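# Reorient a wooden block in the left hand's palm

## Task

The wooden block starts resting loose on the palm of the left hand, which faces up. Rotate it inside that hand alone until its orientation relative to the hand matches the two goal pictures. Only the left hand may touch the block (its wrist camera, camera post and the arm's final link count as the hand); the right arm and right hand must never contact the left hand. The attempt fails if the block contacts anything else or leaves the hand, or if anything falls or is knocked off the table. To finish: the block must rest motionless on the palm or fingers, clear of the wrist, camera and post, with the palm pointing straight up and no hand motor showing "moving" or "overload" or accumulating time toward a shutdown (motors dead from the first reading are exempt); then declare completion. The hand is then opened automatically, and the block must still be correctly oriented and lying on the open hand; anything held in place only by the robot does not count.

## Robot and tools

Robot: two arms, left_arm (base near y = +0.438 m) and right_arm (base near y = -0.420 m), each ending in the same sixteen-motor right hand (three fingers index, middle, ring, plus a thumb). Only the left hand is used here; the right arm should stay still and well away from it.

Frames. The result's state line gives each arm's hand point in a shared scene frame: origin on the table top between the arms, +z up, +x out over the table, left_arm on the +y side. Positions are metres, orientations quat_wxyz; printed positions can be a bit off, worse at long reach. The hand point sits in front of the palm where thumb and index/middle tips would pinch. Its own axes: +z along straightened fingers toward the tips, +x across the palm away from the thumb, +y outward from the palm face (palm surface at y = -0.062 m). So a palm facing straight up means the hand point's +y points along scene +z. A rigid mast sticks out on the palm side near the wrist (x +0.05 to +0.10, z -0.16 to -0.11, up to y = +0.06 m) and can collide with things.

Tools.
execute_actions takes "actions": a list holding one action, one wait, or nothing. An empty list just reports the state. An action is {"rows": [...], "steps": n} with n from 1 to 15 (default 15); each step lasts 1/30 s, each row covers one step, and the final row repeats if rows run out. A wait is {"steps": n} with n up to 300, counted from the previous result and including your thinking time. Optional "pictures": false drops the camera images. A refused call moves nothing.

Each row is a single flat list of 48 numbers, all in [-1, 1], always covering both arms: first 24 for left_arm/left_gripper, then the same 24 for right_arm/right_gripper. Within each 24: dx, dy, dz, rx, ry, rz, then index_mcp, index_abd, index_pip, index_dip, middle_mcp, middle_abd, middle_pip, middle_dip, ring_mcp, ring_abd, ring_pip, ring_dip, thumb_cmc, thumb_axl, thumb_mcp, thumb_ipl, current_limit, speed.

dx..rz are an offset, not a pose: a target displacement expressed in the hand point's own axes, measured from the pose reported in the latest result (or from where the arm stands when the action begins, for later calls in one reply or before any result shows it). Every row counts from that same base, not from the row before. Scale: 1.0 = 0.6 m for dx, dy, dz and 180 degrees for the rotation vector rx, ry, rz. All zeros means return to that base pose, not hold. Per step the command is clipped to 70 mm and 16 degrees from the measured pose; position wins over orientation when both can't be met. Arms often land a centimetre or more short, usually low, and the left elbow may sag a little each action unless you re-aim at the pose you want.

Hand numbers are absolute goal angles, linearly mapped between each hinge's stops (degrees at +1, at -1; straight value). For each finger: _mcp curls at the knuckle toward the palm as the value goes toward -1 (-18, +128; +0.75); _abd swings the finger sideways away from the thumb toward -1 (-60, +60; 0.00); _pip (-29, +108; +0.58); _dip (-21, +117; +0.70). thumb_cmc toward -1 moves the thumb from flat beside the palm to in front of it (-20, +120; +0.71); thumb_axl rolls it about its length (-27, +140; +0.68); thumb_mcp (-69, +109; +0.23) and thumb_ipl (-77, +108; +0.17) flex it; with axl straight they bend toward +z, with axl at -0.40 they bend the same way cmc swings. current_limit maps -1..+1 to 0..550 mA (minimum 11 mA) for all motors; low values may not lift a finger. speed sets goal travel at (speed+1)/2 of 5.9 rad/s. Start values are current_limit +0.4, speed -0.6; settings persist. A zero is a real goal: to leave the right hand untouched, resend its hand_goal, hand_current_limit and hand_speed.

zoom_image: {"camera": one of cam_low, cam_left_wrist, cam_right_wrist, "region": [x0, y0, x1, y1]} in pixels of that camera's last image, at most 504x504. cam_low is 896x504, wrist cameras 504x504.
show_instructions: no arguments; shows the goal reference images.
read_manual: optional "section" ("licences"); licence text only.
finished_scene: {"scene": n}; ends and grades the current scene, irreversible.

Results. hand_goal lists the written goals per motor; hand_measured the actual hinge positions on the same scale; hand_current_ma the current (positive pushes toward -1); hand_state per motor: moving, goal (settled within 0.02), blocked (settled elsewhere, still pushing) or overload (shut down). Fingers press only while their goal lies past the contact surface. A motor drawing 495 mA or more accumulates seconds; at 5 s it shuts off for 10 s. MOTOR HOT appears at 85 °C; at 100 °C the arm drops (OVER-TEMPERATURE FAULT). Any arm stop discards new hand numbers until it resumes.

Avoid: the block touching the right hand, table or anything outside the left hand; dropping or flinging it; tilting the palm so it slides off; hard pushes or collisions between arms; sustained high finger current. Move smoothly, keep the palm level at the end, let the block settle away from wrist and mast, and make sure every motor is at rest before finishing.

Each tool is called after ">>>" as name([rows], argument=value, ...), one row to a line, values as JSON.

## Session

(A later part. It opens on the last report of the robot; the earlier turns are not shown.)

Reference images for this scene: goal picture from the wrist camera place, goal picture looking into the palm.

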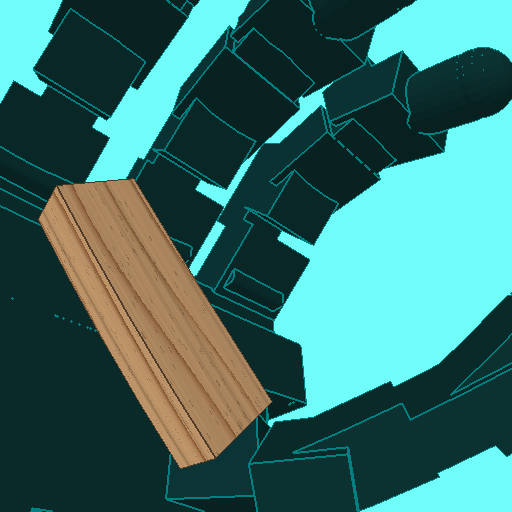

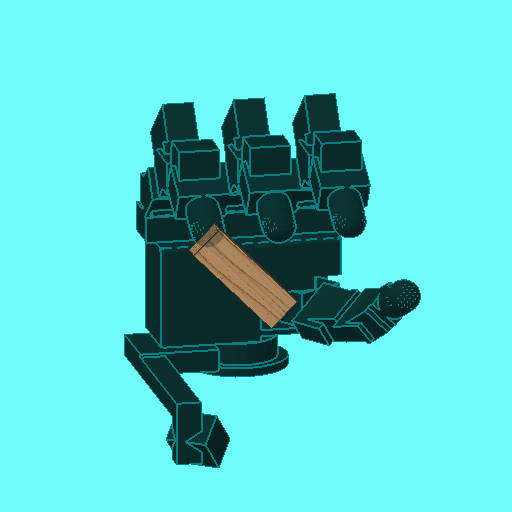

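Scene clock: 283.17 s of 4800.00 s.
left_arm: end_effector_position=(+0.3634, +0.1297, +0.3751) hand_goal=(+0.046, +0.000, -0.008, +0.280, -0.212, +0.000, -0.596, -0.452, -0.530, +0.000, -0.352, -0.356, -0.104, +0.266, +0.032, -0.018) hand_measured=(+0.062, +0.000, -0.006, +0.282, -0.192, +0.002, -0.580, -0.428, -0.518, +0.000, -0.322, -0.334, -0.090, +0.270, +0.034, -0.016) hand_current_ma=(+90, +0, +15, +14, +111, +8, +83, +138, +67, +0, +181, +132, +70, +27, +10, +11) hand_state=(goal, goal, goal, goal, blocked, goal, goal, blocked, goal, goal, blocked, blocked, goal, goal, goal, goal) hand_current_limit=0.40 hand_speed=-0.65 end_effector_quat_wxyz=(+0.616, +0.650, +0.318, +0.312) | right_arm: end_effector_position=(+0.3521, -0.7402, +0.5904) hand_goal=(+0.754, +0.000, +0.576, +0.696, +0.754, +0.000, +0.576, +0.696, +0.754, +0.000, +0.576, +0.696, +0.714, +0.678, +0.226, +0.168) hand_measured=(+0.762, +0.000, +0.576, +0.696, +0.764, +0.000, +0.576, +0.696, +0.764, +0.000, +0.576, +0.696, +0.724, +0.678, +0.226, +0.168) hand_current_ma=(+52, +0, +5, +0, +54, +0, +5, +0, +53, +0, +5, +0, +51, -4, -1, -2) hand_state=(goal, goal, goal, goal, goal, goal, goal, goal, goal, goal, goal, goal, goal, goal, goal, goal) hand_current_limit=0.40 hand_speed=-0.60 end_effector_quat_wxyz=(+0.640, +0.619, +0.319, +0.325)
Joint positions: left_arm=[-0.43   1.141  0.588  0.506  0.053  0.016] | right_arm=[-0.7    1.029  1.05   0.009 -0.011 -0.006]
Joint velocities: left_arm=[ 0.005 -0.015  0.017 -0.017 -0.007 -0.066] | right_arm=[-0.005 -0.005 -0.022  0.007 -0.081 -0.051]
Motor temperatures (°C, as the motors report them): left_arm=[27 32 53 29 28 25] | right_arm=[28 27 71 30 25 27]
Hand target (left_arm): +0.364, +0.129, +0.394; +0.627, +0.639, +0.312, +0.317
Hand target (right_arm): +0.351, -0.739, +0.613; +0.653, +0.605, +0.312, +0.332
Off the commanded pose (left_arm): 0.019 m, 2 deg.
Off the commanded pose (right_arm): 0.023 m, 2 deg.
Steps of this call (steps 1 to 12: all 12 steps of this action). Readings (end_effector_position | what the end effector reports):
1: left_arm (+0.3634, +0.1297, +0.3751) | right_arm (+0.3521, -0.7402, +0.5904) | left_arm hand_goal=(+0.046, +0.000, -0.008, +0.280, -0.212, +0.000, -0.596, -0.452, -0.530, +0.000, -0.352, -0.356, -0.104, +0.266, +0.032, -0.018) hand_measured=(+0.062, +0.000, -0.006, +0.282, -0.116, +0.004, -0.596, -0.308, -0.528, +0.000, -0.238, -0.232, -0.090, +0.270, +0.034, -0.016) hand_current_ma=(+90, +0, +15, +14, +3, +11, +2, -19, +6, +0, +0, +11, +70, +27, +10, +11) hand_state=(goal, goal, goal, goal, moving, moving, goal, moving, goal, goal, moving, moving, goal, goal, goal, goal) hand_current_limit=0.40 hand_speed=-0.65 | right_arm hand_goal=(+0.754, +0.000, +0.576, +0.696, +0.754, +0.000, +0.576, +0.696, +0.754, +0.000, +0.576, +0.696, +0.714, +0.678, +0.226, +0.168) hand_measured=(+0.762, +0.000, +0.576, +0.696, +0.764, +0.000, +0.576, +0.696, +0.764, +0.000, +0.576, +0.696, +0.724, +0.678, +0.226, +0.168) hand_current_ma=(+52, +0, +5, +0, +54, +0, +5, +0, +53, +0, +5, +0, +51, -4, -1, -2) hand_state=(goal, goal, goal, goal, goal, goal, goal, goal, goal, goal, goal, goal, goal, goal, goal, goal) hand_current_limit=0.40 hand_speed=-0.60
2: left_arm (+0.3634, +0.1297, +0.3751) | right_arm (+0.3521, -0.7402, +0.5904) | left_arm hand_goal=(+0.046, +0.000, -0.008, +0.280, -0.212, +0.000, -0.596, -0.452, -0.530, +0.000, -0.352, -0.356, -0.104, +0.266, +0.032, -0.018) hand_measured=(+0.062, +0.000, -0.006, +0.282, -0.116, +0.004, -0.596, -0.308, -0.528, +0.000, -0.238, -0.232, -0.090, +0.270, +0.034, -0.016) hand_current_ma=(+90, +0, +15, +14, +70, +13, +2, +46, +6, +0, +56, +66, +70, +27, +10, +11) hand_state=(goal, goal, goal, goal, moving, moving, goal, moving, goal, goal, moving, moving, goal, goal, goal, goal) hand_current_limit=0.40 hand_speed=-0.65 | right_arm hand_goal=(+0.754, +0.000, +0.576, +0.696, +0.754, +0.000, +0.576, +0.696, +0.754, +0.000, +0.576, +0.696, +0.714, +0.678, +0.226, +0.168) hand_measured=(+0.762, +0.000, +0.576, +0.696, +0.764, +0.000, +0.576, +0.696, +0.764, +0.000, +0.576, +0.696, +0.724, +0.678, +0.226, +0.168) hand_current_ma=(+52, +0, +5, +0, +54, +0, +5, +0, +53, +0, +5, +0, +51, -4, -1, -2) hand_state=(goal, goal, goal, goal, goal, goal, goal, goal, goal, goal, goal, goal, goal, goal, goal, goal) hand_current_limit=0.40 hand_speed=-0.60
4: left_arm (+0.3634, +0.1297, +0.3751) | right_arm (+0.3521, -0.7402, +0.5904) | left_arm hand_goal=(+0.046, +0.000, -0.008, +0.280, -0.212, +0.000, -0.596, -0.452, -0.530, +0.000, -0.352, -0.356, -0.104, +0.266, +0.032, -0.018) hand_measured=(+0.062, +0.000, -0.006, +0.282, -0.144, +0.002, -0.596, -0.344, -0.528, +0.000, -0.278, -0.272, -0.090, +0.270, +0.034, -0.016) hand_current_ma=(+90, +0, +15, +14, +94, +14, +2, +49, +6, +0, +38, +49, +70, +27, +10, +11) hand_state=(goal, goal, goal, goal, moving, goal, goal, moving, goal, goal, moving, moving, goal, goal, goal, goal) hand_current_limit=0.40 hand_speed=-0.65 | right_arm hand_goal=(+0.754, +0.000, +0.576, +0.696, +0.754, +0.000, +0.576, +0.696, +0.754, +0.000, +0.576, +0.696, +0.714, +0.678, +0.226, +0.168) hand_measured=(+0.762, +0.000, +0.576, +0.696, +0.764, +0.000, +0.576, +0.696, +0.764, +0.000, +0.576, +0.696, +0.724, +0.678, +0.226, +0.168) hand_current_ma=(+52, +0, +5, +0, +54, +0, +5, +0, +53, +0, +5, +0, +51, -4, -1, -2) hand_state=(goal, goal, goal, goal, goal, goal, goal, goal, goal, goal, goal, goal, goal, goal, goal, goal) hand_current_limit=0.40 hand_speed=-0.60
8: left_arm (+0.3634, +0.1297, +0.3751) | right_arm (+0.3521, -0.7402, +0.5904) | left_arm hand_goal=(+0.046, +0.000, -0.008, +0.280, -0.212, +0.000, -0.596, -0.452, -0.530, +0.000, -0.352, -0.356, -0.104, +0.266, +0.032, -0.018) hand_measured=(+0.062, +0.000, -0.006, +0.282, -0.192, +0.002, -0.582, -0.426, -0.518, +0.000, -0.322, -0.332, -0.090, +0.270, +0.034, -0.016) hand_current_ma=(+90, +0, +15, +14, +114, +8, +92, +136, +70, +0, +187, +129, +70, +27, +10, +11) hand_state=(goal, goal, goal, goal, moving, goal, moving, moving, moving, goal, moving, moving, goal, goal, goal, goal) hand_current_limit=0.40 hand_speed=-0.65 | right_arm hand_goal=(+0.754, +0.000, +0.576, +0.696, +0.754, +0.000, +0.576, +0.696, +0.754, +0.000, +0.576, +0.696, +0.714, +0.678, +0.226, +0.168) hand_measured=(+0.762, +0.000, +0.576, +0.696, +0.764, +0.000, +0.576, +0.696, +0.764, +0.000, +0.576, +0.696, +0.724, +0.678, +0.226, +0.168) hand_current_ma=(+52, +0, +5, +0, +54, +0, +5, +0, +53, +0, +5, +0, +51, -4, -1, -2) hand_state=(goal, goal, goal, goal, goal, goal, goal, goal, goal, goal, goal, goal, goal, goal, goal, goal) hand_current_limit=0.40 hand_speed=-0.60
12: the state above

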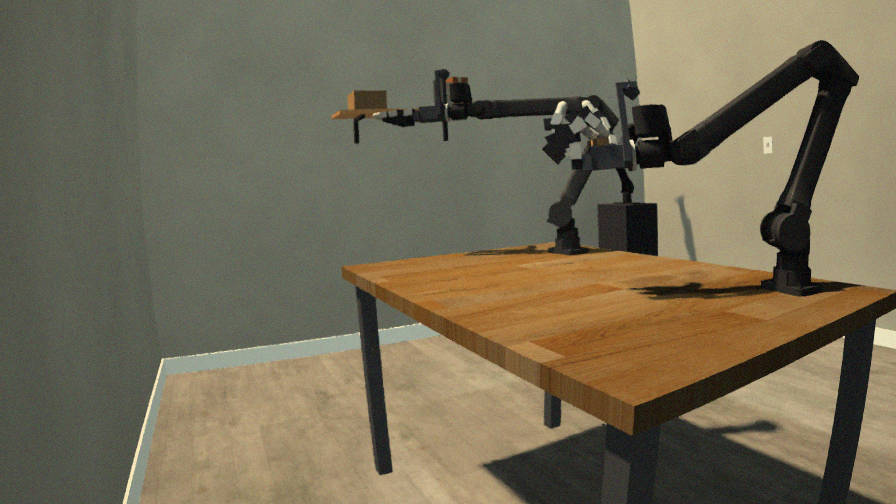

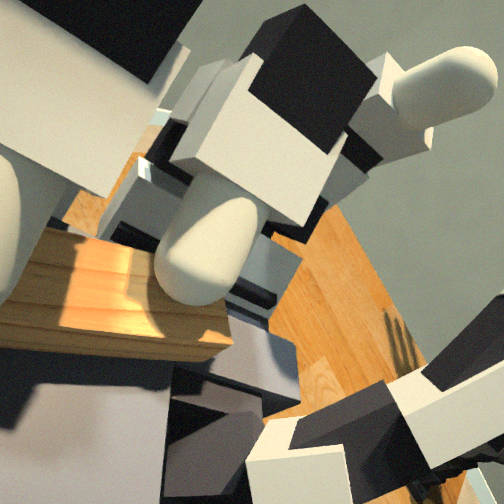

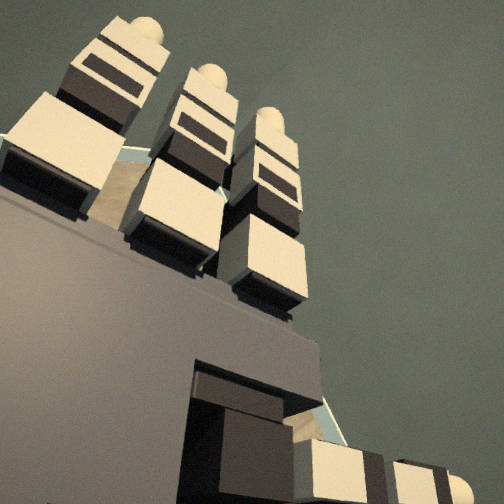

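Both fingertips are pressing on the block. Now the twist stroke in segments.

>>> execute_actions([
  {"rows": [[0,0.032,0,-0.011,0,0, 0.046,0,-0.008,0.28, -0.297,0,-0.553,-0.404, -0.449,0,-0.435,-0.361, -0.104,0.266,0.032,-0.018, 0.4,-0.75, 0,0.039,0,-0.0135,0,0, 0.754,0,0.576,0.696, 0.754,0,0.576,0.696, 0.754,0,0.576,0.696, 0.714,0.678,0.226,0.168, 0.4,-0.6]], "steps": 6},
], pictures=false)

>>> execute_actions([
  {"rows": [[0,0.032,0,-0.011,0,0, 0.046,0,-0.008,0.28, -0.386,0,-0.491,-0.372, -0.373,0,-0.502,-0.375, -0.104,0.266,0.032,-0.018, 0.4,-0.75, 0,0.039,0,-0.0135,0,0, 0.754,0,0.576,0.696, 0.754,0,0.576,0.696, 0.754,0,0.576,0.696, 0.714,0.678,0.226,0.168, 0.4,-0.6]], "steps": 9},
])

Scene clock: 289.97 s of 4800.00 s.
left_arm: end_effector_position=(+0.3634, +0.1297, +0.3751) hand_goal=(+0.046, +0.000, -0.008, +0.280, -0.296, +0.000, -0.552, -0.404, -0.448, +0.000, -0.434, -0.360, -0.104, +0.266, +0.032, -0.018) hand_measured=(+0.062, +0.000, -0.006, +0.282, -0.246, +0.000, -0.548, -0.406, -0.458, +0.000, -0.382, -0.342, -0.090, +0.270, +0.034, -0.016) hand_current_ma=(+90, +0, +15, +14, +216, -2, +55, +7, +36, +0, +163, +110, +70, +27, +10, +11) hand_state=(goal, goal, goal, goal, moving, moving, moving, moving, moving, goal, moving, goal, goal, goal, goal, goal) hand_current_limit=0.40 hand_speed=-0.75 end_effector_quat_wxyz=(+0.616, +0.650, +0.318, +0.312) | right_arm: end_effector_position=(+0.3521, -0.7402, +0.5904) hand_goal=(+0.754, +0.000, +0.576, +0.696, +0.754, +0.000, +0.576, +0.696, +0.754, +0.000, +0.576, +0.696, +0.714, +0.678, +0.226, +0.168) hand_measured=(+0.762, +0.000, +0.576, +0.696, +0.764, +0.000, +0.576, +0.696, +0.764, +0.000, +0.576, +0.696, +0.724, +0.678, +0.226, +0.168) hand_current_ma=(+52, +0, +5, +0, +54, +0, +5, +0, +53, +0, +5, +0, +51, -4, -1, -2) hand_state=(goal, goal, goal, goal, goal, goal, goal, goal, goal, goal, goal, goal, goal, goal, goal, goal) hand_current_limit=0.40 hand_speed=-0.60 end_effector_quat_wxyz=(+0.640, +0.619, +0.319, +0.325)
Joint positions: left_arm=[-0.43   1.141  0.588  0.506  0.053  0.016] | right_arm=[-0.7    1.029  1.05   0.009 -0.011 -0.006]
Joint velocities: left_arm=[-0.005 -0.005  0.002  0.017 -0.081 -0.007] | right_arm=[-0.005 -0.005  0.002 -0.012  0.037 -0.037]
Motor temperatures (°C, as the motors report them): left_arm=[27 32 54 29 28 25] | right_arm=[28 27 71 30 25 27]
Hand target (left_arm): +0.364, +0.129, +0.394; +0.627, +0.639, +0.312, +0.317
Hand target (right_arm): +0.351, -0.739, +0.613; +0.653, +0.605, +0.312, +0.332
Off the commanded pose (left_arm): 0.019 m, 2 deg.
Off the commanded pose (right_arm): 0.023 m, 2 deg.
Steps of this call (steps 1 to 198: nothing new was sent; steps 199 to 204: all 6 steps of this action). Readings (end_effector_position | what the end effector reports):
199: left_arm (+0.3634, +0.1297, +0.3751) | right_arm (+0.3521, -0.7402, +0.5904) | left_arm hand_goal=(+0.046, +0.000, -0.008, +0.280, -0.296, +0.000, -0.552, -0.404, -0.448, +0.000, -0.434, -0.360, -0.104, +0.266, +0.032, -0.018) hand_measured=(+0.062, +0.000, -0.006, +0.282, -0.192, +0.002, -0.580, -0.428, -0.518, +0.000, -0.322, -0.334, -0.090, +0.270, +0.034, -0.016) hand_current_ma=(+90, +0, +15, +14, +111, +8, +83, +138, +67, +0, +181, +132, +70, +27, +10, +11) hand_state=(goal, goal, goal, goal, moving, goal, moving, moving, moving, goal, moving, moving, goal, goal, goal, goal) hand_current_limit=0.40 hand_speed=-0.75 | right_arm hand_goal=(+0.754, +0.000, +0.576, +0.696, +0.754, +0.000, +0.576, +0.696, +0.754, +0.000, +0.576, +0.696, +0.714, +0.678, +0.226, +0.168) hand_measured=(+0.762, +0.000, +0.576, +0.696, +0.764, +0.000, +0.576, +0.696, +0.764, +0.000, +0.576, +0.696, +0.724, +0.678, +0.226, +0.168) hand_current_ma=(+52, +0, +5, +0, +54, +0, +5, +0, +53, +0, +5, +0, +51, -4, -1, -2) hand_state=(goal, goal, goal, goal, goal, goal, goal, goal, goal, goal, goal, goal, goal, goal, goal, goal) hand_current_limit=0.40 hand_speed=-0.60
200: left_arm (+0.3634, +0.1297, +0.3751) | right_arm (+0.3521, -0.7402, +0.5904) | left_arm hand_goal=(+0.046, +0.000, -0.008, +0.280, -0.296, +0.000, -0.552, -0.404, -0.448, +0.000, -0.434, -0.360, -0.104, +0.266, +0.032, -0.018) hand_measured=(+0.062, +0.000, -0.006, +0.282, -0.192, +0.002, -0.580, -0.428, -0.518, +0.000, -0.322, -0.334, -0.090, +0.270, +0.034, -0.016) hand_current_ma=(+90, +0, +15, +14, +162, +8, +47, +77, +29, +0, +228, +140, +70, +27, +10, +11) hand_state=(goal, goal, goal, goal, moving, goal, moving, moving, moving, goal, moving, moving, goal, goal, goal, goal) hand_current_limit=0.40 hand_speed=-0.75 | right_arm hand_goal=(+0.754, +0.000, +0.576, +0.696, +0.754, +0.000, +0.576, +0.696, +0.754, +0.000, +0.576, +0.696, +0.714, +0.678, +0.226, +0.168) hand_measured=(+0.762, +0.000, +0.576, +0.696, +0.764, +0.000, +0.576, +0.696, +0.764, +0.000, +0.576, +0.696, +0.724, +0.678, +0.226, +0.168) hand_current_ma=(+52, +0, +5, +0, +54, +0, +5, +0, +53, +0, +5, +0, +51, -4, -1, -2) hand_state=(goal, goal, goal, goal, goal, goal, goal, goal, goal, goal, goal, goal, goal, goal, goal, goal) hand_current_limit=0.40 hand_speed=-0.60
202: left_arm (+0.3634, +0.1297, +0.3751) | right_arm (+0.3521, -0.7402, +0.5904) | left_arm hand_goal=(+0.046, +0.000, -0.008, +0.280, -0.296, +0.000, -0.552, -0.404, -0.448, +0.000, -0.434, -0.360, -0.104, +0.266, +0.032, -0.018) hand_measured=(+0.062, +0.000, -0.006, +0.282, -0.216, +0.002, -0.562, -0.418, -0.492, +0.000, -0.348, -0.338, -0.090, +0.270, +0.034, -0.016) hand_current_ma=(+90, +0, +15, +14, +118, +6, -9, -19, +26, +0, +179, +104, +70, +27, +10, +11) hand_state=(goal, goal, goal, goal, moving, goal, moving, moving, moving, goal, moving, moving, goal, goal, goal, goal) hand_current_limit=0.40 hand_speed=-0.75 | right_arm hand_goal=(+0.754, +0.000, +0.576, +0.696, +0.754, +0.000, +0.576, +0.696, +0.754, +0.000, +0.576, +0.696, +0.714, +0.678, +0.226, +0.168) hand_measured=(+0.762, +0.000, +0.576, +0.696, +0.764, +0.000, +0.576, +0.696, +0.764, +0.000, +0.576, +0.696, +0.724, +0.678, +0.226, +0.168) hand_current_ma=(+52, +0, +5, +0, +54, +0, +5, +0, +53, +0, +5, +0, +51, -4, -1, -2) hand_state=(goal, goal, goal, goal, goal, goal, goal, goal, goal, goal, goal, goal, goal, goal, goal, goal) hand_current_limit=0.40 hand_speed=-0.60
204: the state above

Scene clock: 290.27 s of 4800.00 s.
left_arm: end_effector_position=(+0.3634, +0.1297, +0.3751) hand_goal=(+0.046, +0.000, -0.008, +0.280, -0.386, +0.000, -0.490, -0.372, -0.372, +0.000, -0.502, -0.374, -0.104, +0.266, +0.032, -0.018) hand_measured=(+0.062, +0.000, -0.006, +0.282, -0.346, +0.000, -0.480, -0.370, -0.362, +0.000, -0.472, -0.356, -0.090, +0.270, +0.034, -0.016) hand_current_ma=(+90, +0, +15, +14, +215, -3, +54, +8, +60, +0, +180, +108, +70, +27, +10, +11) hand_state=(goal, goal, goal, goal, moving, goal, moving, goal, moving, goal, moving, goal, goal, goal, goal, goal) hand_current_limit=0.40 hand_speed=-0.75 end_effector_quat_wxyz=(+0.616, +0.650, +0.318, +0.312) | right_arm: end_effector_position=(+0.3521, -0.7402, +0.5904) hand_goal=(+0.754, +0.000, +0.576, +0.696, +0.754, +0.000, +0.576, +0.696, +0.754, +0.000, +0.576, +0.696, +0.714, +0.678, +0.226, +0.168) hand_measured=(+0.762, +0.000, +0.576, +0.696, +0.764, +0.000, +0.576, +0.696, +0.764, +0.000, +0.576, +0.696, +0.724, +0.678, +0.226, +0.168) hand_current_ma=(+52, +0, +5, +0, +54, +0, +5, +0, +53, +0, +5, +0, +51, -4, -1, -2) hand_state=(goal, goal, goal, goal, goal, goal, goal, goal, goal, goal, goal, goal, goal, goal, goal, goal) hand_current_limit=0.40 hand_speed=-0.60 end_effector_quat_wxyz=(+0.640, +0.619, +0.319, +0.325)
Joint positions: left_arm=[-0.43   1.141  0.588  0.506  0.053  0.016] | right_arm=[-0.7    1.029  1.05   0.009 -0.011 -0.006]
Joint velocities: left_arm=[-0.015 -0.015 -0.007  0.007  0.022  0.022] | right_arm=[-0.015 -0.005 -0.012  0.002 -0.022 -0.007]
Motor temperatures (°C, as the motors report them): left_arm=[27 32 54 29 28 25] | right_arm=[28 27 71 30 25 27]
Hand target (left_arm): +0.364, +0.129, +0.394; +0.627, +0.639, +0.312, +0.317
Hand target (right_arm): +0.351, -0.739, +0.613; +0.653, +0.605, +0.312, +0.332
Off the commanded pose (left_arm): 0.019 m, 2 deg.
Off the commanded pose (right_arm): 0.023 m, 2 deg.
Steps of this call (steps 1 to 9: all 9 steps of this action). Readings (end_effector_position | what the end effector reports):
1: left_arm (+0.3634, +0.1297, +0.3751) | right_arm (+0.3521, -0.7402, +0.5904) | left_arm hand_goal=(+0.046, +0.000, -0.008, +0.280, -0.386, +0.000, -0.490, -0.372, -0.372, +0.000, -0.502, -0.374, -0.104, +0.266, +0.032, -0.018) hand_measured=(+0.062, +0.000, -0.006, +0.282, -0.254, +0.000, -0.544, -0.404, -0.446, +0.000, -0.396, -0.342, -0.090, +0.270, +0.034, -0.016) hand_current_ma=(+90, +0, +15, +14, +220, -5, +59, +6, +61, +0, +191, +112, +70, +27, +10, +11) hand_state=(goal, goal, goal, goal, moving, goal, moving, moving, moving, goal, moving, moving, goal, goal, goal, goal) hand_current_limit=0.40 hand_speed=-0.75 | right_arm hand_goal=(+0.754, +0.000, +0.576, +0.696, +0.754, +0.000, +0.576, +0.696, +0.754, +0.000, +0.576, +0.696, +0.714, +0.678, +0.226, +0.168) hand_measured=(+0.762, +0.000, +0.576, +0.696, +0.764, +0.000, +0.576, +0.696, +0.764, +0.000, +0.576, +0.696, +0.724, +0.678, +0.226, +0.168) hand_current_ma=(+52, +0, +5, +0, +54, +0, +5, +0, +53, +0, +5, +0, +51, -4, -1, -2) hand_state=(goal, goal, goal, goal, goal, goal, goal, goal, goal, goal, goal, goal, goal, goal, goal, goal) hand_current_limit=0.40 hand_speed=-0.60
2: left_arm (+0.3634, +0.1297, +0.3751) | right_arm (+0.3521, -0.7402, +0.5904) | left_arm hand_goal=(+0.046, +0.000, -0.008, +0.280, -0.386, +0.000, -0.490, -0.372, -0.372, +0.000, -0.502, -0.374, -0.104, +0.266, +0.032, -0.018) hand_measured=(+0.062, +0.000, -0.006, +0.282, -0.256, +0.000, -0.542, -0.404, -0.442, +0.000, -0.402, -0.342, -0.090, +0.270, +0.034, -0.016) hand_current_ma=(+90, +0, +15, +14, +254, -4, +18, -35, +16, +0, +227, +149, +70, +27, +10, +11) hand_state=(goal, goal, goal, goal, moving, goal, moving, moving, moving, goal, moving, moving, goal, goal, goal, goal) hand_current_limit=0.40 hand_speed=-0.75 | right_arm hand_goal=(+0.754, +0.000, +0.576, +0.696, +0.754, +0.000, +0.576, +0.696, +0.754, +0.000, +0.576, +0.696, +0.714, +0.678, +0.226, +0.168) hand_measured=(+0.762, +0.000, +0.576, +0.696, +0.764, +0.000, +0.576, +0.696, +0.764, +0.000, +0.576, +0.696, +0.724, +0.678, +0.226, +0.168) hand_current_ma=(+52, +0, +5, +0, +54, +0, +5, +0, +53, +0, +5, +0, +51, -4, -1, -2) hand_state=(goal, goal, goal, goal, goal, goal, goal, goal, goal, goal, goal, goal, goal, goal, goal, goal) hand_current_limit=0.40 hand_speed=-0.60
4: left_arm (+0.3634, +0.1297, +0.3751) | right_arm (+0.3521, -0.7402, +0.5904) | left_arm hand_goal=(+0.046, +0.000, -0.008, +0.280, -0.386, +0.000, -0.490, -0.372, -0.372, +0.000, -0.502, -0.374, -0.104, +0.266, +0.032, -0.018) hand_measured=(+0.062, +0.000, -0.006, +0.282, -0.290, +0.000, -0.520, -0.382, -0.410, +0.000, -0.426, -0.352, -0.090, +0.270, +0.034, -0.016) hand_current_ma=(+90, +0, +15, +14, +121, -3, -33, -5, +35, +0, +194, +105, +70, +27, +10, +11) hand_state=(goal, goal, goal, goal, moving, goal, moving, moving, moving, goal, moving, moving, goal, goal, goal, goal) hand_current_limit=0.40 hand_speed=-0.75 | right_arm hand_goal=(+0.754, +0.000, +0.576, +0.696, +0.754, +0.000, +0.576, +0.696, +0.754, +0.000, +0.576, +0.696, +0.714, +0.678, +0.226, +0.168) hand_measured=(+0.762, +0.000, +0.576, +0.696, +0.764, +0.000, +0.576, +0.696, +0.764, +0.000, +0.576, +0.696, +0.724, +0.678, +0.226, +0.168) hand_current_ma=(+52, +0, +5, +0, +54, +0, +5, +0, +53, +0, +5, +0, +51, -4, -1, -2) hand_state=(goal, goal, goal, goal, goal, goal, goal, goal, goal, goal, goal, goal, goal, goal, goal, goal) hand_current_limit=0.40 hand_speed=-0.60
8: left_arm (+0.3634, +0.1297, +0.3751) | right_arm (+0.3521, -0.7402, +0.5904) | left_arm hand_goal=(+0.046, +0.000, -0.008, +0.280, -0.386, +0.000, -0.490, -0.372, -0.372, +0.000, -0.502, -0.374, -0.104, +0.266, +0.032, -0.018) hand_measured=(+0.062, +0.000, -0.006, +0.282, -0.344, +0.000, -0.480, -0.372, -0.362, +0.000, -0.472, -0.356, -0.090, +0.270, +0.034, -0.016) hand_current_ma=(+90, +0, +15, +14, +215, -3, +57, +9, +61, +0, +179, +108, +70, +27, +10, +11) hand_state=(goal, goal, goal, goal, moving, goal, moving, moving, moving, goal, moving, goal, goal, goal, goal, goal) hand_current_limit=0.40 hand_speed=-0.75 | right_arm hand_goal=(+0.754, +0.000, +0.576, +0.696, +0.754, +0.000, +0.576, +0.696, +0.754, +0.000, +0.576, +0.696, +0.714, +0.678, +0.226, +0.168) hand_measured=(+0.762, +0.000, +0.576, +0.696, +0.764, +0.000, +0.576, +0.696, +0.764, +0.000, +0.576, +0.696, +0.724, +0.678, +0.226, +0.168) hand_current_ma=(+52, +0, +5, +0, +54, +0, +5, +0, +53, +0, +5, +0, +51, -4, -1, -2) hand_state=(goal, goal, goal, goal, goal, goal, goal, goal, goal, goal, goal, goal, goal, goal, goal, goal) hand_current_limit=0.40 hand_speed=-0.60
9: the state above

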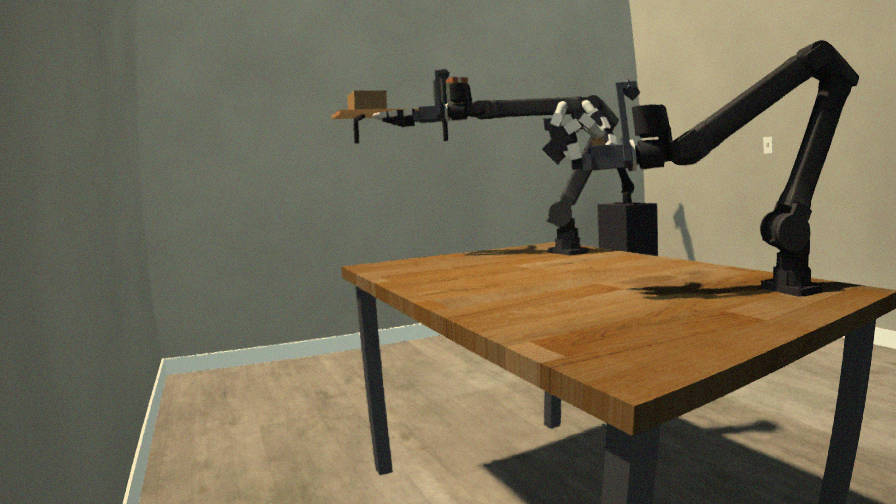

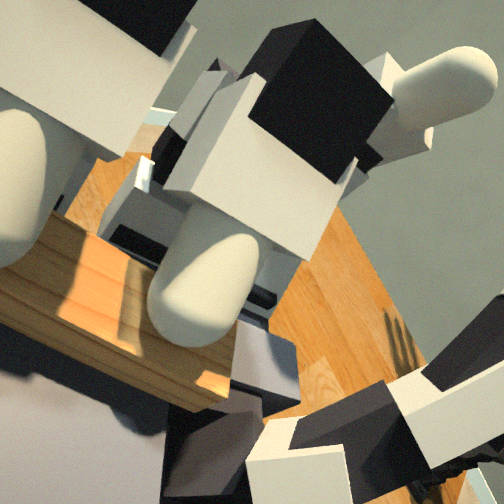

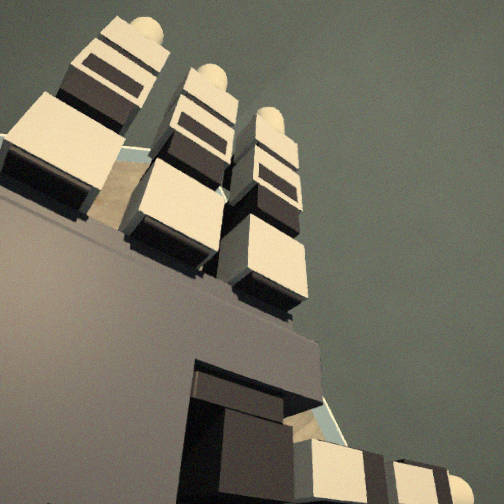

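It's rotating. Continue.

>>> execute_actions([
  {"rows": [[0,0.032,0,-0.011,0,0, 0.046,0,-0.008,0.28, -0.478,0,-0.407,-0.358, -0.297,0,-0.553,-0.404, -0.104,0.266,0.032,-0.018, 0.4,-0.75, 0,0.039,0,-0.0135,0,0, 0.754,0,0.576,0.696, 0.754,0,0.576,0.696, 0.754,0,0.576,0.696, 0.714,0.678,0.226,0.168, 0.4,-0.6]], "steps": 6},
], pictures=false)

>>> execute_actions([
  {"rows": [[0,0.032,0,-0.011,0,0, 0.046,0,-0.008,0.28, -0.575,0,-0.301,-0.361, -0.225,0,-0.590,-0.445, -0.104,0.266,0.032,-0.018, 0.4,-0.75, 0,0.039,0,-0.0135,0,0, 0.754,0,0.576,0.696, 0.754,0,0.576,0.696, 0.754,0,0.576,0.696, 0.714,0.678,0.226,0.168, 0.4,-0.6]], "steps": 10},
])

Scene clock: 296.63 s of 4800.00 s.
left_arm: end_effector_position=(+0.3634, +0.1297, +0.3751) hand_goal=(+0.046, +0.000, -0.008, +0.280, -0.478, +0.000, -0.406, -0.358, -0.296, +0.000, -0.552, -0.404, -0.104, +0.266, +0.032, -0.018) hand_measured=(+0.062, +0.000, -0.006, +0.282, -0.414, +0.000, -0.418, -0.358, -0.298, +0.000, -0.516, -0.384, -0.090, +0.270, +0.034, -0.016) hand_current_ma=(+90, +0, +15, +14, +170, -3, +25, -5, +59, +0, +148, +100, +70, +27, +10, +11) hand_state=(goal, goal, goal, goal, moving, goal, moving, goal, moving, goal, moving, moving, goal, goal, goal, goal) hand_current_limit=0.40 hand_speed=-0.75 end_effector_quat_wxyz=(+0.616, +0.650, +0.318, +0.312) | right_arm: end_effector_position=(+0.3521, -0.7402, +0.5904) hand_goal=(+0.754, +0.000, +0.576, +0.696, +0.754, +0.000, +0.576, +0.696, +0.754, +0.000, +0.576, +0.696, +0.714, +0.678, +0.226, +0.168) hand_measured=(+0.762, +0.000, +0.576, +0.696, +0.764, +0.000, +0.576, +0.696, +0.764, +0.000, +0.576, +0.696, +0.724, +0.678, +0.226, +0.168) hand_current_ma=(+52, +0, +5, +0, +54, +0, +5, +0, +53, +0, +5, +0, +51, -4, -1, -2) hand_state=(goal, goal, goal, goal, goal, goal, goal, goal, goal, goal, goal, goal, goal, goal, goal, goal) hand_current_limit=0.40 hand_speed=-0.60 end_effector_quat_wxyz=(+0.640, +0.619, +0.319, +0.325)
Joint positions: left_arm=[-0.43   1.141  0.588  0.506  0.053  0.016] | right_arm=[-0.7    1.029  1.05   0.009 -0.011 -0.006]
Joint velocities: left_arm=[ 0.005 -0.015  0.012 -0.002  0.051 -0.095] | right_arm=[-0.015  0.005 -0.002 -0.007  0.066  0.022]
Motor temperatures (°C, as the motors report them): left_arm=[27 32 54 29 28 25] | right_arm=[28 27 71 30 25 27]
Hand target (left_arm): +0.364, +0.129, +0.394; +0.627, +0.639, +0.312, +0.317
Hand target (right_arm): +0.351, -0.739, +0.613; +0.653, +0.605, +0.312, +0.332
Off the commanded pose (left_arm): 0.019 m, 2 deg.
Off the commanded pose (right_arm): 0.023 m, 2 deg.
Steps of this call (steps 1 to 185: nothing new was sent; steps 186 to 191: all 6 steps of this action). Readings (end_effector_position | what the end effector reports):
186: left_arm (+0.3634, +0.1297, +0.3751) | right_arm (+0.3521, -0.7402, +0.5904) | left_arm hand_goal=(+0.046, +0.000, -0.008, +0.280, -0.478, +0.000, -0.406, -0.358, -0.296, +0.000, -0.552, -0.404, -0.104, +0.266, +0.032, -0.018) hand_measured=(+0.062, +0.000, -0.006, +0.282, -0.346, +0.000, -0.480, -0.370, -0.362, +0.000, -0.472, -0.356, -0.090, +0.270, +0.034, -0.016) hand_current_ma=(+90, +0, +15, +14, +215, -3, +53, +8, +59, +0, +181, +108, +70, +27, +10, +11) hand_state=(goal, goal, goal, goal, moving, goal, moving, moving, moving, goal, moving, moving, goal, goal, goal, goal) hand_current_limit=0.40 hand_speed=-0.75 | right_arm hand_goal=(+0.754, +0.000, +0.576, +0.696, +0.754, +0.000, +0.576, +0.696, +0.754, +0.000, +0.576, +0.696, +0.714, +0.678, +0.226, +0.168) hand_measured=(+0.762, +0.000, +0.576, +0.696, +0.764, +0.000, +0.576, +0.696, +0.764, +0.000, +0.576, +0.696, +0.724, +0.678, +0.226, +0.168) hand_current_ma=(+52, +0, +5, +0, +54, +0, +5, +0, +53, +0, +5, +0, +51, -4, -1, -2) hand_state=(goal, goal, goal, goal, goal, goal, goal, goal, goal, goal, goal, goal, goal, goal, goal, goal) hand_current_limit=0.40 hand_speed=-0.60
187: left_arm (+0.3634, +0.1297, +0.3751) | right_arm (+0.3521, -0.7402, +0.5904) | left_arm hand_goal=(+0.046, +0.000, -0.008, +0.280, -0.478, +0.000, -0.406, -0.358, -0.296, +0.000, -0.552, -0.404, -0.104, +0.266, +0.032, -0.018) hand_measured=(+0.062, +0.000, -0.006, +0.282, -0.346, +0.000, -0.480, -0.370, -0.362, +0.000, -0.472, -0.356, -0.090, +0.270, +0.034, -0.016) hand_current_ma=(+90, +0, +15, +14, +253, -3, +17, -20, +21, +0, +222, +151, +70, +27, +10, +11) hand_state=(goal, goal, goal, goal, moving, goal, moving, moving, moving, goal, moving, moving, goal, goal, goal, goal) hand_current_limit=0.40 hand_speed=-0.75 | right_arm hand_goal=(+0.754, +0.000, +0.576, +0.696, +0.754, +0.000, +0.576, +0.696, +0.754, +0.000, +0.576, +0.696, +0.714, +0.678, +0.226, +0.168) hand_measured=(+0.762, +0.000, +0.576, +0.696, +0.764, +0.000, +0.576, +0.696, +0.764, +0.000, +0.576, +0.696, +0.724, +0.678, +0.226, +0.168) hand_current_ma=(+52, +0, +5, +0, +54, +0, +5, +0, +53, +0, +5, +0, +51, -4, -1, -2) hand_state=(goal, goal, goal, goal, goal, goal, goal, goal, goal, goal, goal, goal, goal, goal, goal, goal) hand_current_limit=0.40 hand_speed=-0.60
189: left_arm (+0.3634, +0.1297, +0.3751) | right_arm (+0.3521, -0.7402, +0.5904) | left_arm hand_goal=(+0.046, +0.000, -0.008, +0.280, -0.478, +0.000, -0.406, -0.358, -0.296, +0.000, -0.552, -0.404, -0.104, +0.266, +0.032, -0.018) hand_measured=(+0.062, +0.000, -0.006, +0.282, -0.376, +0.000, -0.454, -0.360, -0.332, +0.000, -0.492, -0.376, -0.090, +0.270, +0.034, -0.016) hand_current_ma=(+90, +0, +15, +14, +172, -3, -7, -1, +51, +0, +243, +128, +70, +27, +10, +11) hand_state=(goal, goal, goal, goal, moving, goal, moving, moving, moving, goal, moving, moving, goal, goal, goal, goal) hand_current_limit=0.40 hand_speed=-0.75 | right_arm hand_goal=(+0.754, +0.000, +0.576, +0.696, +0.754, +0.000, +0.576, +0.696, +0.754, +0.000, +0.576, +0.696, +0.714, +0.678, +0.226, +0.168) hand_measured=(+0.762, +0.000, +0.576, +0.696, +0.764, +0.000, +0.576, +0.696, +0.764, +0.000, +0.576, +0.696, +0.724, +0.678, +0.226, +0.168) hand_current_ma=(+52, +0, +5, +0, +54, +0, +5, +0, +53, +0, +5, +0, +51, -4, -1, -2) hand_state=(goal, goal, goal, goal, goal, goal, goal, goal, goal, goal, goal, goal, goal, goal, goal, goal) hand_current_limit=0.40 hand_speed=-0.60
191: the state above

Scene clock: 296.97 s of 4800.00 s.
left_arm: end_effector_position=(+0.3634, +0.1297, +0.3751) hand_goal=(+0.046, +0.000, -0.008, +0.280, -0.574, +0.000, -0.300, -0.360, -0.224, +0.000, -0.590, -0.444, -0.104, +0.266, +0.032, -0.018) hand_measured=(+0.062, +0.000, -0.006, +0.282, -0.532, +0.000, -0.294, -0.358, -0.216, +0.000, -0.562, -0.424, -0.090, +0.270, +0.034, -0.016) hand_current_ma=(+90, +0, +15, +14, +222, -3, +35, +11, +41, -4, +168, +120, +70, +27, +10, +11) hand_state=(goal, goal, goal, goal, moving, goal, moving, goal, goal, goal, blocked, blocked, goal, goal, goal, goal) hand_current_limit=0.40 hand_speed=-0.75 end_effector_quat_wxyz=(+0.616, +0.650, +0.318, +0.312) | right_arm: end_effector_position=(+0.3521, -0.7402, +0.5904) hand_goal=(+0.754, +0.000, +0.576, +0.696, +0.754, +0.000, +0.576, +0.696, +0.754, +0.000, +0.576, +0.696, +0.714, +0.678, +0.226, +0.168) hand_measured=(+0.762, +0.000, +0.576, +0.696, +0.764, +0.000, +0.576, +0.696, +0.764, +0.000, +0.576, +0.696, +0.724, +0.678, +0.226, +0.168) hand_current_ma=(+52, +0, +5, +0, +54, +0, +5, +0, +53, +0, +5, +0, +51, -4, -1, -2) hand_state=(goal, goal, goal, goal, goal, goal, goal, goal, goal, goal, goal, goal, goal, goal, goal, goal) hand_current_limit=0.40 hand_speed=-0.60 end_effector_quat_wxyz=(+0.640, +0.619, +0.319, +0.325)
Joint positions: left_arm=[-0.43   1.141  0.588  0.506  0.053  0.016] | right_arm=[-0.7    1.029  1.05   0.009 -0.011 -0.006]
Joint velocities: left_arm=[-0.024 -0.005 -0.002  0.002  0.022  0.037] | right_arm=[-0.005 -0.005 -0.007 -0.007 -0.037  0.066]
Motor temperatures (°C, as the motors report them): left_arm=[27 32 54 29 28 25] | right_arm=[28 27 71 30 25 27]
Hand target (left_arm): +0.364, +0.129, +0.394; +0.627, +0.639, +0.312, +0.317
Hand target (right_arm): +0.351, -0.739, +0.613; +0.653, +0.605, +0.312, +0.332
Off the commanded pose (left_arm): 0.019 m, 2 deg.
Off the commanded pose (right_arm): 0.023 m, 2 deg.
Steps of this call (steps 1 to 10: all 10 steps of this action). Readings (end_effector_position | what the end effector reports):
1: left_arm (+0.3634, +0.1297, +0.3751) | right_arm (+0.3521, -0.7402, +0.5904) | left_arm hand_goal=(+0.046, +0.000, -0.008, +0.280, -0.574, +0.000, -0.300, -0.360, -0.224, +0.000, -0.590, -0.444, -0.104, +0.266, +0.032, -0.018) hand_measured=(+0.062, +0.000, -0.006, +0.282, -0.430, +0.000, -0.406, -0.358, -0.290, +0.000, -0.522, -0.384, -0.090, +0.270, +0.034, -0.016) hand_current_ma=(+90, +0, +15, +14, +222, -3, +56, +2, +53, -2, +162, +110, +70, +27, +10, +11) hand_state=(goal, goal, goal, goal, moving, goal, moving, moving, moving, goal, moving, moving, goal, goal, goal, goal) hand_current_limit=0.40 hand_speed=-0.75 | right_arm hand_goal=(+0.754, +0.000, +0.576, +0.696, +0.754, +0.000, +0.576, +0.696, +0.754, +0.000, +0.576, +0.696, +0.714, +0.678, +0.226, +0.168) hand_measured=(+0.762, +0.000, +0.576, +0.696, +0.764, +0.000, +0.576, +0.696, +0.764, +0.000, +0.576, +0.696, +0.724, +0.678, +0.226, +0.168) hand_current_ma=(+52, +0, +5, +0, +54, +0, +5, +0, +53, +0, +5, +0, +51, -4, -1, -2) hand_state=(goal, goal, goal, goal, goal, goal, goal, goal, goal, goal, goal, goal, goal, goal, goal, goal) hand_current_limit=0.40 hand_speed=-0.60
2: left_arm (+0.3634, +0.1297, +0.3751) | right_arm (+0.3521, -0.7402, +0.5904) | left_arm hand_goal=(+0.046, +0.000, -0.008, +0.280, -0.574, +0.000, -0.300, -0.360, -0.224, +0.000, -0.590, -0.444, -0.104, +0.266, +0.032, -0.018) hand_measured=(+0.062, +0.000, -0.006, +0.282, -0.434, +0.000, -0.400, -0.358, -0.288, +0.000, -0.524, -0.386, -0.090, +0.270, +0.034, -0.016) hand_current_ma=(+90, +0, +15, +14, +262, -3, +15, +5, +12, -3, +209, +153, +70, +27, +10, +11) hand_state=(goal, goal, goal, goal, moving, goal, moving, goal, moving, goal, moving, moving, goal, goal, goal, goal) hand_current_limit=0.40 hand_speed=-0.75 | right_arm hand_goal=(+0.754, +0.000, +0.576, +0.696, +0.754, +0.000, +0.576, +0.696, +0.754, +0.000, +0.576, +0.696, +0.714, +0.678, +0.226, +0.168) hand_measured=(+0.762, +0.000, +0.576, +0.696, +0.764, +0.000, +0.576, +0.696, +0.764, +0.000, +0.576, +0.696, +0.724, +0.678, +0.226, +0.168) hand_current_ma=(+52, +0, +5, +0, +54, +0, +5, +0, +53, +0, +5, +0, +51, -4, -1, -2) hand_state=(goal, goal, goal, goal, goal, goal, goal, goal, goal, goal, goal, goal, goal, goal, goal, goal) hand_current_limit=0.40 hand_speed=-0.60
4: left_arm (+0.3634, +0.1297, +0.3751) | right_arm (+0.3521, -0.7402, +0.5904) | left_arm hand_goal=(+0.046, +0.000, -0.008, +0.280, -0.574, +0.000, -0.300, -0.360, -0.224, +0.000, -0.590, -0.444, -0.104, +0.266, +0.032, -0.018) hand_measured=(+0.062, +0.000, -0.006, +0.282, -0.462, +0.000, -0.370, -0.358, -0.258, +0.000, -0.540, -0.406, -0.090, +0.270, +0.034, -0.016) hand_current_ma=(+90, +0, +15, +14, +206, -3, +2, +12, +47, -4, +266, +164, +70, +27, +10, +11) hand_state=(goal, goal, goal, goal, moving, goal, moving, goal, moving, goal, moving, moving, goal, goal, goal, goal) hand_current_limit=0.40 hand_speed=-0.75 | right_arm hand_goal=(+0.754, +0.000, +0.576, +0.696, +0.754, +0.000, +0.576, +0.696, +0.754, +0.000, +0.576, +0.696, +0.714, +0.678, +0.226, +0.168) hand_measured=(+0.762, +0.000, +0.576, +0.696, +0.764, +0.000, +0.576, +0.696, +0.764, +0.000, +0.576, +0.696, +0.724, +0.678, +0.226, +0.168) hand_current_ma=(+52, +0, +5, +0, +54, +0, +5, +0, +53, +0, +5, +0, +51, -4, -1, -2) hand_state=(goal, goal, goal, goal, goal, goal, goal, goal, goal, goal, goal, goal, goal, goal, goal, goal) hand_current_limit=0.40 hand_speed=-0.60
8: left_arm (+0.3634, +0.1297, +0.3751) | right_arm (+0.3521, -0.7402, +0.5904) | left_arm hand_goal=(+0.046, +0.000, -0.008, +0.280, -0.574, +0.000, -0.300, -0.360, -0.224, +0.000, -0.590, -0.444, -0.104, +0.266, +0.032, -0.018) hand_measured=(+0.062, +0.000, -0.006, +0.282, -0.528, +0.000, -0.300, -0.358, -0.218, +0.000, -0.562, -0.424, -0.090, +0.270, +0.034, -0.016) hand_current_ma=(+90, +0, +15, +14, +226, -3, +46, +11, +41, -4, +167, +120, +70, +27, +10, +11) hand_state=(goal, goal, goal, goal, moving, goal, moving, goal, moving, goal, moving, moving, goal, goal, goal, goal) hand_current_limit=0.40 hand_speed=-0.75 | right_arm hand_goal=(+0.754, +0.000, +0.576, +0.696, +0.754, +0.000, +0.576, +0.696, +0.754, +0.000, +0.576, +0.696, +0.714, +0.678, +0.226, +0.168) hand_measured=(+0.762, +0.000, +0.576, +0.696, +0.764, +0.000, +0.576, +0.696, +0.764, +0.000, +0.576, +0.696, +0.724, +0.678, +0.226, +0.168) hand_current_ma=(+52, +0, +5, +0, +54, +0, +5, +0, +53, +0, +5, +0, +51, -4, -1, -2) hand_state=(goal, goal, goal, goal, goal, goal, goal, goal, goal, goal, goal, goal, goal, goal, goal, goal) hand_current_limit=0.40 hand_speed=-0.60
10: the state above

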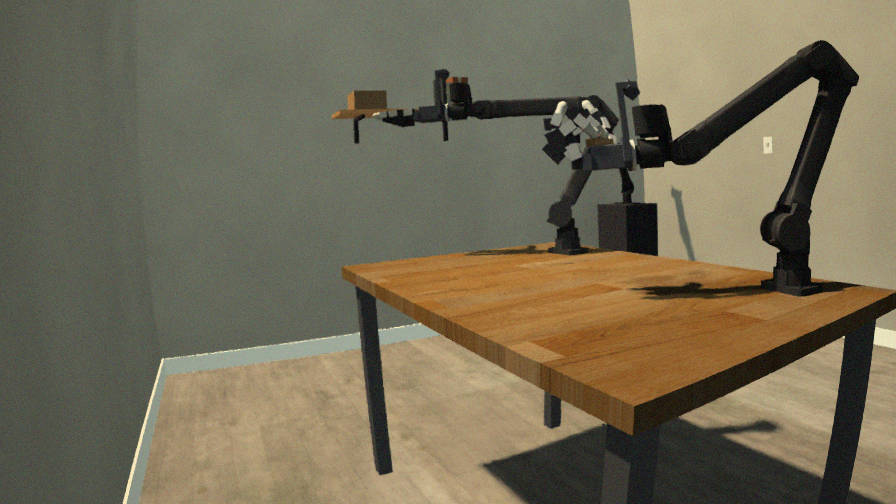

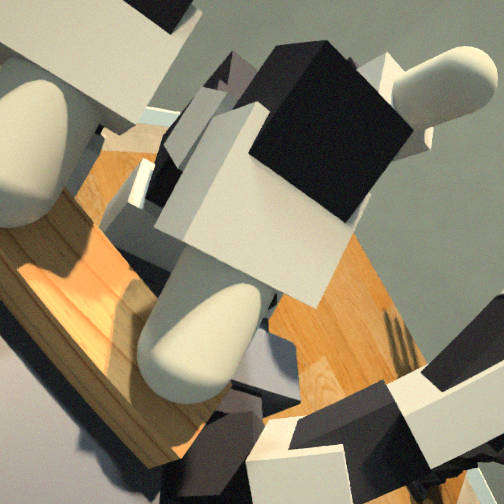

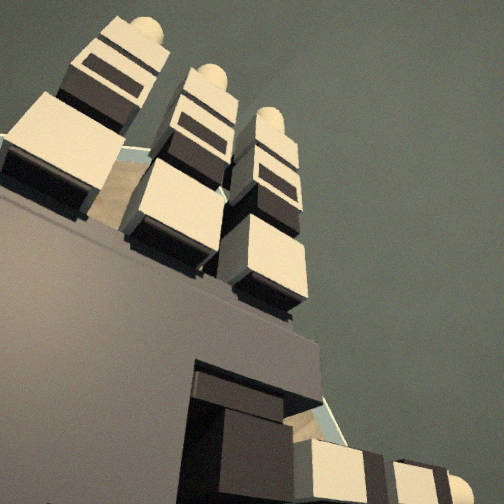

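>>> execute_actions([
  {"rows": [[0,0.032,0,-0.011,0,0, 0.046,0,-0.008,0.28, -0.689,0,-0.147,-0.393, -0.162,-0.15,-0.613,-0.488, -0.104,0.266,0.032,-0.018, 0.4,-0.78, 0,0.039,0,-0.0135,0,0, 0.754,0,0.576,0.696, 0.754,0,0.576,0.696, 0.754,0,0.576,0.696, 0.714,0.678,0.226,0.168, 0.4,-0.6]], "steps": 14},
])

Scene clock: 316.97 s of 4800.00 s.
left_arm: end_effector_position=(+0.3634, +0.1297, +0.3751) hand_goal=(+0.046, +0.000, -0.008, +0.280, -0.688, +0.000, -0.146, -0.392, -0.162, -0.150, -0.612, -0.488, -0.104, +0.266, +0.032, -0.018) hand_measured=(+0.062, +0.000, -0.006, +0.282, -0.646, +0.000, -0.140, -0.390, -0.156, -0.150, -0.586, -0.468, -0.090, +0.270, +0.034, -0.016) hand_current_ma=(+90, +0, +15, +14, +220, -3, +29, +14, +36, -1, +152, +114, +70, +27, +10, +11) hand_state=(goal, goal, goal, goal, blocked, goal, goal, goal, goal, goal, blocked, goal, goal, goal, goal, goal) hand_current_limit=0.40 hand_speed=-0.78 end_effector_quat_wxyz=(+0.616, +0.650, +0.318, +0.312) | right_arm: end_effector_position=(+0.3521, -0.7402, +0.5904) hand_goal=(+0.754, +0.000, +0.576, +0.696, +0.754, +0.000, +0.576, +0.696, +0.754, +0.000, +0.576, +0.696, +0.714, +0.678, +0.226, +0.168) hand_measured=(+0.762, +0.000, +0.576, +0.696, +0.764, +0.000, +0.576, +0.696, +0.764, +0.000, +0.576, +0.696, +0.724, +0.678, +0.226, +0.168) hand_current_ma=(+52, +0, +5, +0, +54, +0, +5, +0, +53, +0, +5, +0, +51, -4, -1, -2) hand_state=(goal, goal, goal, goal, goal, goal, goal, goal, goal, goal, goal, goal, goal, goal, goal, goal) hand_current_limit=0.40 hand_speed=-0.60 end_effector_quat_wxyz=(+0.640, +0.619, +0.319, +0.325)
Joint positions: left_arm=[-0.43   1.141  0.588  0.506  0.053  0.016] | right_arm=[-0.7    1.029  1.05   0.009 -0.011 -0.006]
Joint velocities: left_arm=[-0.015  0.005  0.007  0.002 -0.022 -0.022] | right_arm=[-0.005 -0.024 -0.002 -0.002 -0.022 -0.022]
Motor temperatures (°C, as the motors report them): left_arm=[27 32 54 29 28 25] | right_arm=[28 27 71 30 25 27]
Hand target (left_arm): +0.364, +0.129, +0.394; +0.627, +0.639, +0.312, +0.317
Hand target (right_arm): +0.351, -0.739, +0.613; +0.653, +0.605, +0.312, +0.332
Off the commanded pose (left_arm): 0.019 m, 2 deg.
Off the commanded pose (right_arm): 0.023 m, 2 deg.
Steps of this call (steps 1 to 586: nothing new was sent; steps 587 to 600: all 14 steps of this action). Readings (end_effector_position | what the end effector reports):
587: left_arm (+0.3634, +0.1297, +0.3751) | right_arm (+0.3521, -0.7402, +0.5904) | left_arm hand_goal=(+0.046, +0.000, -0.008, +0.280, -0.688, +0.000, -0.146, -0.392, -0.162, -0.150, -0.612, -0.488, -0.104, +0.266, +0.032, -0.018) hand_measured=(+0.062, +0.000, -0.006, +0.282, -0.532, +0.000, -0.294, -0.358, -0.216, +0.000, -0.562, -0.424, -0.090, +0.270, +0.034, -0.016) hand_current_ma=(+90, +0, +15, +14, +222, -3, +34, +11, +41, -4, +169, +120, +70, +27, +10, +11) hand_state=(goal, goal, goal, goal, moving, goal, moving, moving, moving, moving, moving, moving, goal, goal, goal, goal) hand_current_limit=0.40 hand_speed=-0.78 | right_arm hand_goal=(+0.754, +0.000, +0.576, +0.696, +0.754, +0.000, +0.576, +0.696, +0.754, +0.000, +0.576, +0.696, +0.714, +0.678, +0.226, +0.168) hand_measured=(+0.762, +0.000, +0.576, +0.696, +0.764, +0.000, +0.576, +0.696, +0.764, +0.000, +0.576, +0.696, +0.724, +0.678, +0.226, +0.168) hand_current_ma=(+52, +0, +5, +0, +54, +0, +5, +0, +53, +0, +5, +0, +51, -4, -1, -2) hand_state=(goal, goal, goal, goal, goal, goal, goal, goal, goal, goal, goal, goal, goal, goal, goal, goal) hand_current_limit=0.40 hand_speed=-0.60
588: left_arm (+0.3634, +0.1297, +0.3751) | right_arm (+0.3521, -0.7402, +0.5904) | left_arm hand_goal=(+0.046, +0.000, -0.008, +0.280, -0.688, +0.000, -0.146, -0.392, -0.162, -0.150, -0.612, -0.488, -0.104, +0.266, +0.032, -0.018) hand_measured=(+0.062, +0.000, -0.006, +0.282, -0.532, +0.000, -0.294, -0.358, -0.216, +0.000, -0.562, -0.424, -0.090, +0.270, +0.034, -0.016) hand_current_ma=(+90, +0, +15, +14, +256, -3, +2, +49, +7, +29, +205, +156, +70, +27, +10, +11) hand_state=(goal, goal, goal, goal, moving, goal, moving, moving, moving, moving, moving, moving, goal, goal, goal, goal) hand_current_limit=0.40 hand_speed=-0.78 | right_arm hand_goal=(+0.754, +0.000, +0.576, +0.696, +0.754, +0.000, +0.576, +0.696, +0.754, +0.000, +0.576, +0.696, +0.714, +0.678, +0.226, +0.168) hand_measured=(+0.762, +0.000, +0.576, +0.696, +0.764, +0.000, +0.576, +0.696, +0.764, +0.000, +0.576, +0.696, +0.724, +0.678, +0.226, +0.168) hand_current_ma=(+52, +0, +5, +0, +54, +0, +5, +0, +53, +0, +5, +0, +51, -4, -1, -2) hand_state=(goal, goal, goal, goal, goal, goal, goal, goal, goal, goal, goal, goal, goal, goal, goal, goal) hand_current_limit=0.40 hand_speed=-0.60
590: left_arm (+0.3634, +0.1297, +0.3751) | right_arm (+0.3521, -0.7402, +0.5904) | left_arm hand_goal=(+0.046, +0.000, -0.008, +0.280, -0.688, +0.000, -0.146, -0.392, -0.162, -0.150, -0.612, -0.488, -0.104, +0.266, +0.032, -0.018) hand_measured=(+0.062, +0.000, -0.006, +0.282, -0.550, +0.000, -0.266, -0.378, -0.192, -0.030, -0.572, -0.442, -0.090, +0.270, +0.034, -0.016) hand_current_ma=(+90, +0, +15, +14, +275, -3, +29, +33, +17, +22, +223, +180, +70, +27, +10, +11) hand_state=(goal, goal, goal, goal, moving, goal, moving, moving, moving, moving, moving, moving, goal, goal, goal, goal) hand_current_limit=0.40 hand_speed=-0.78 | right_arm hand_goal=(+0.754, +0.000, +0.576, +0.696, +0.754, +0.000, +0.576, +0.696, +0.754, +0.000, +0.576, +0.696, +0.714, +0.678, +0.226, +0.168) hand_measured=(+0.762, +0.000, +0.576, +0.696, +0.764, +0.000, +0.576, +0.696, +0.764, +0.000, +0.576, +0.696, +0.724, +0.678, +0.226, +0.168) hand_current_ma=(+52, +0, +5, +0, +54, +0, +5, +0, +53, +0, +5, +0, +51, -4, -1, -2) hand_state=(goal, goal, goal, goal, goal, goal, goal, goal, goal, goal, goal, goal, goal, goal, goal, goal) hand_current_limit=0.40 hand_speed=-0.60
594: left_arm (+0.3634, +0.1297, +0.3751) | right_arm (+0.3521, -0.7402, +0.5904) | left_arm hand_goal=(+0.046, +0.000, -0.008, +0.280, -0.688, +0.000, -0.146, -0.392, -0.162, -0.150, -0.612, -0.488, -0.104, +0.266, +0.032, -0.018) hand_measured=(+0.062, +0.000, -0.006, +0.282, -0.602, +0.000, -0.198, -0.388, -0.156, -0.110, -0.586, -0.468, -0.090, +0.270, +0.034, -0.016) hand_current_ma=(+90, +0, +15, +14, +237, -3, +8, +19, +38, +27, +154, +113, +70, +27, +10, +11) hand_state=(goal, goal, goal, goal, moving, goal, moving, moving, moving, moving, moving, moving, goal, goal, goal, goal) hand_current_limit=0.40 hand_speed=-0.78 | right_arm hand_goal=(+0.754, +0.000, +0.576, +0.696, +0.754, +0.000, +0.576, +0.696, +0.754, +0.000, +0.576, +0.696, +0.714, +0.678, +0.226, +0.168) hand_measured=(+0.762, +0.000, +0.576, +0.696, +0.764, +0.000, +0.576, +0.696, +0.764, +0.000, +0.576, +0.696, +0.724, +0.678, +0.226, +0.168) hand_current_ma=(+52, +0, +5, +0, +54, +0, +5, +0, +53, +0, +5, +0, +51, -4, -1, -2) hand_state=(goal, goal, goal, goal, goal, goal, goal, goal, goal, goal, goal, goal, goal, goal, goal, goal) hand_current_limit=0.40 hand_speed=-0.60
600: the state above

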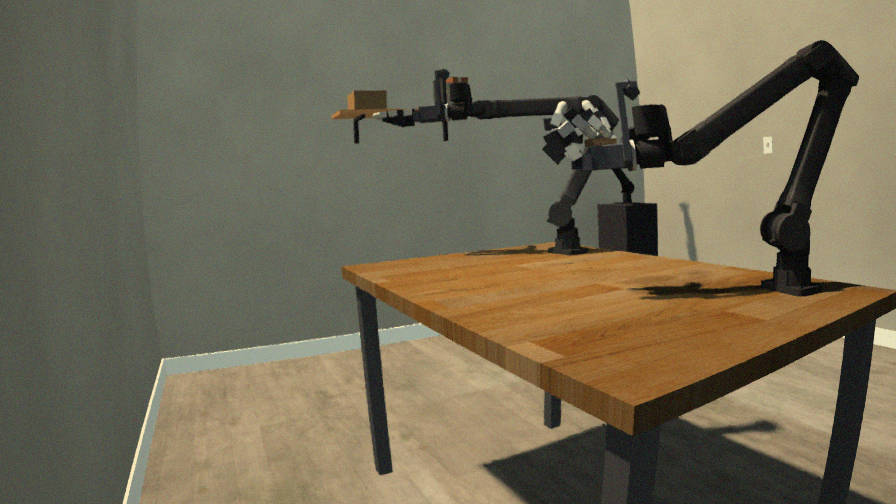

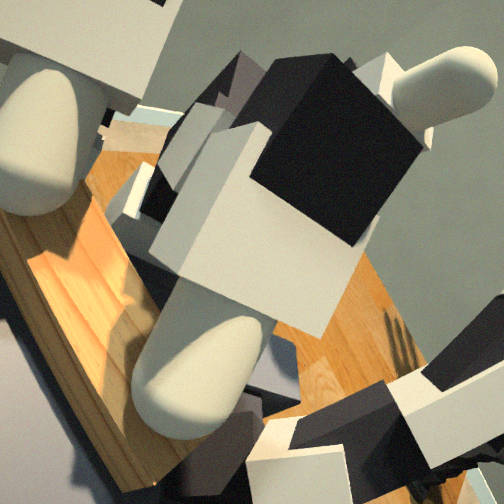

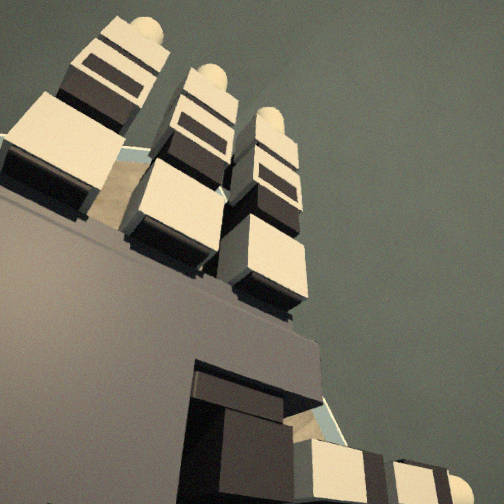

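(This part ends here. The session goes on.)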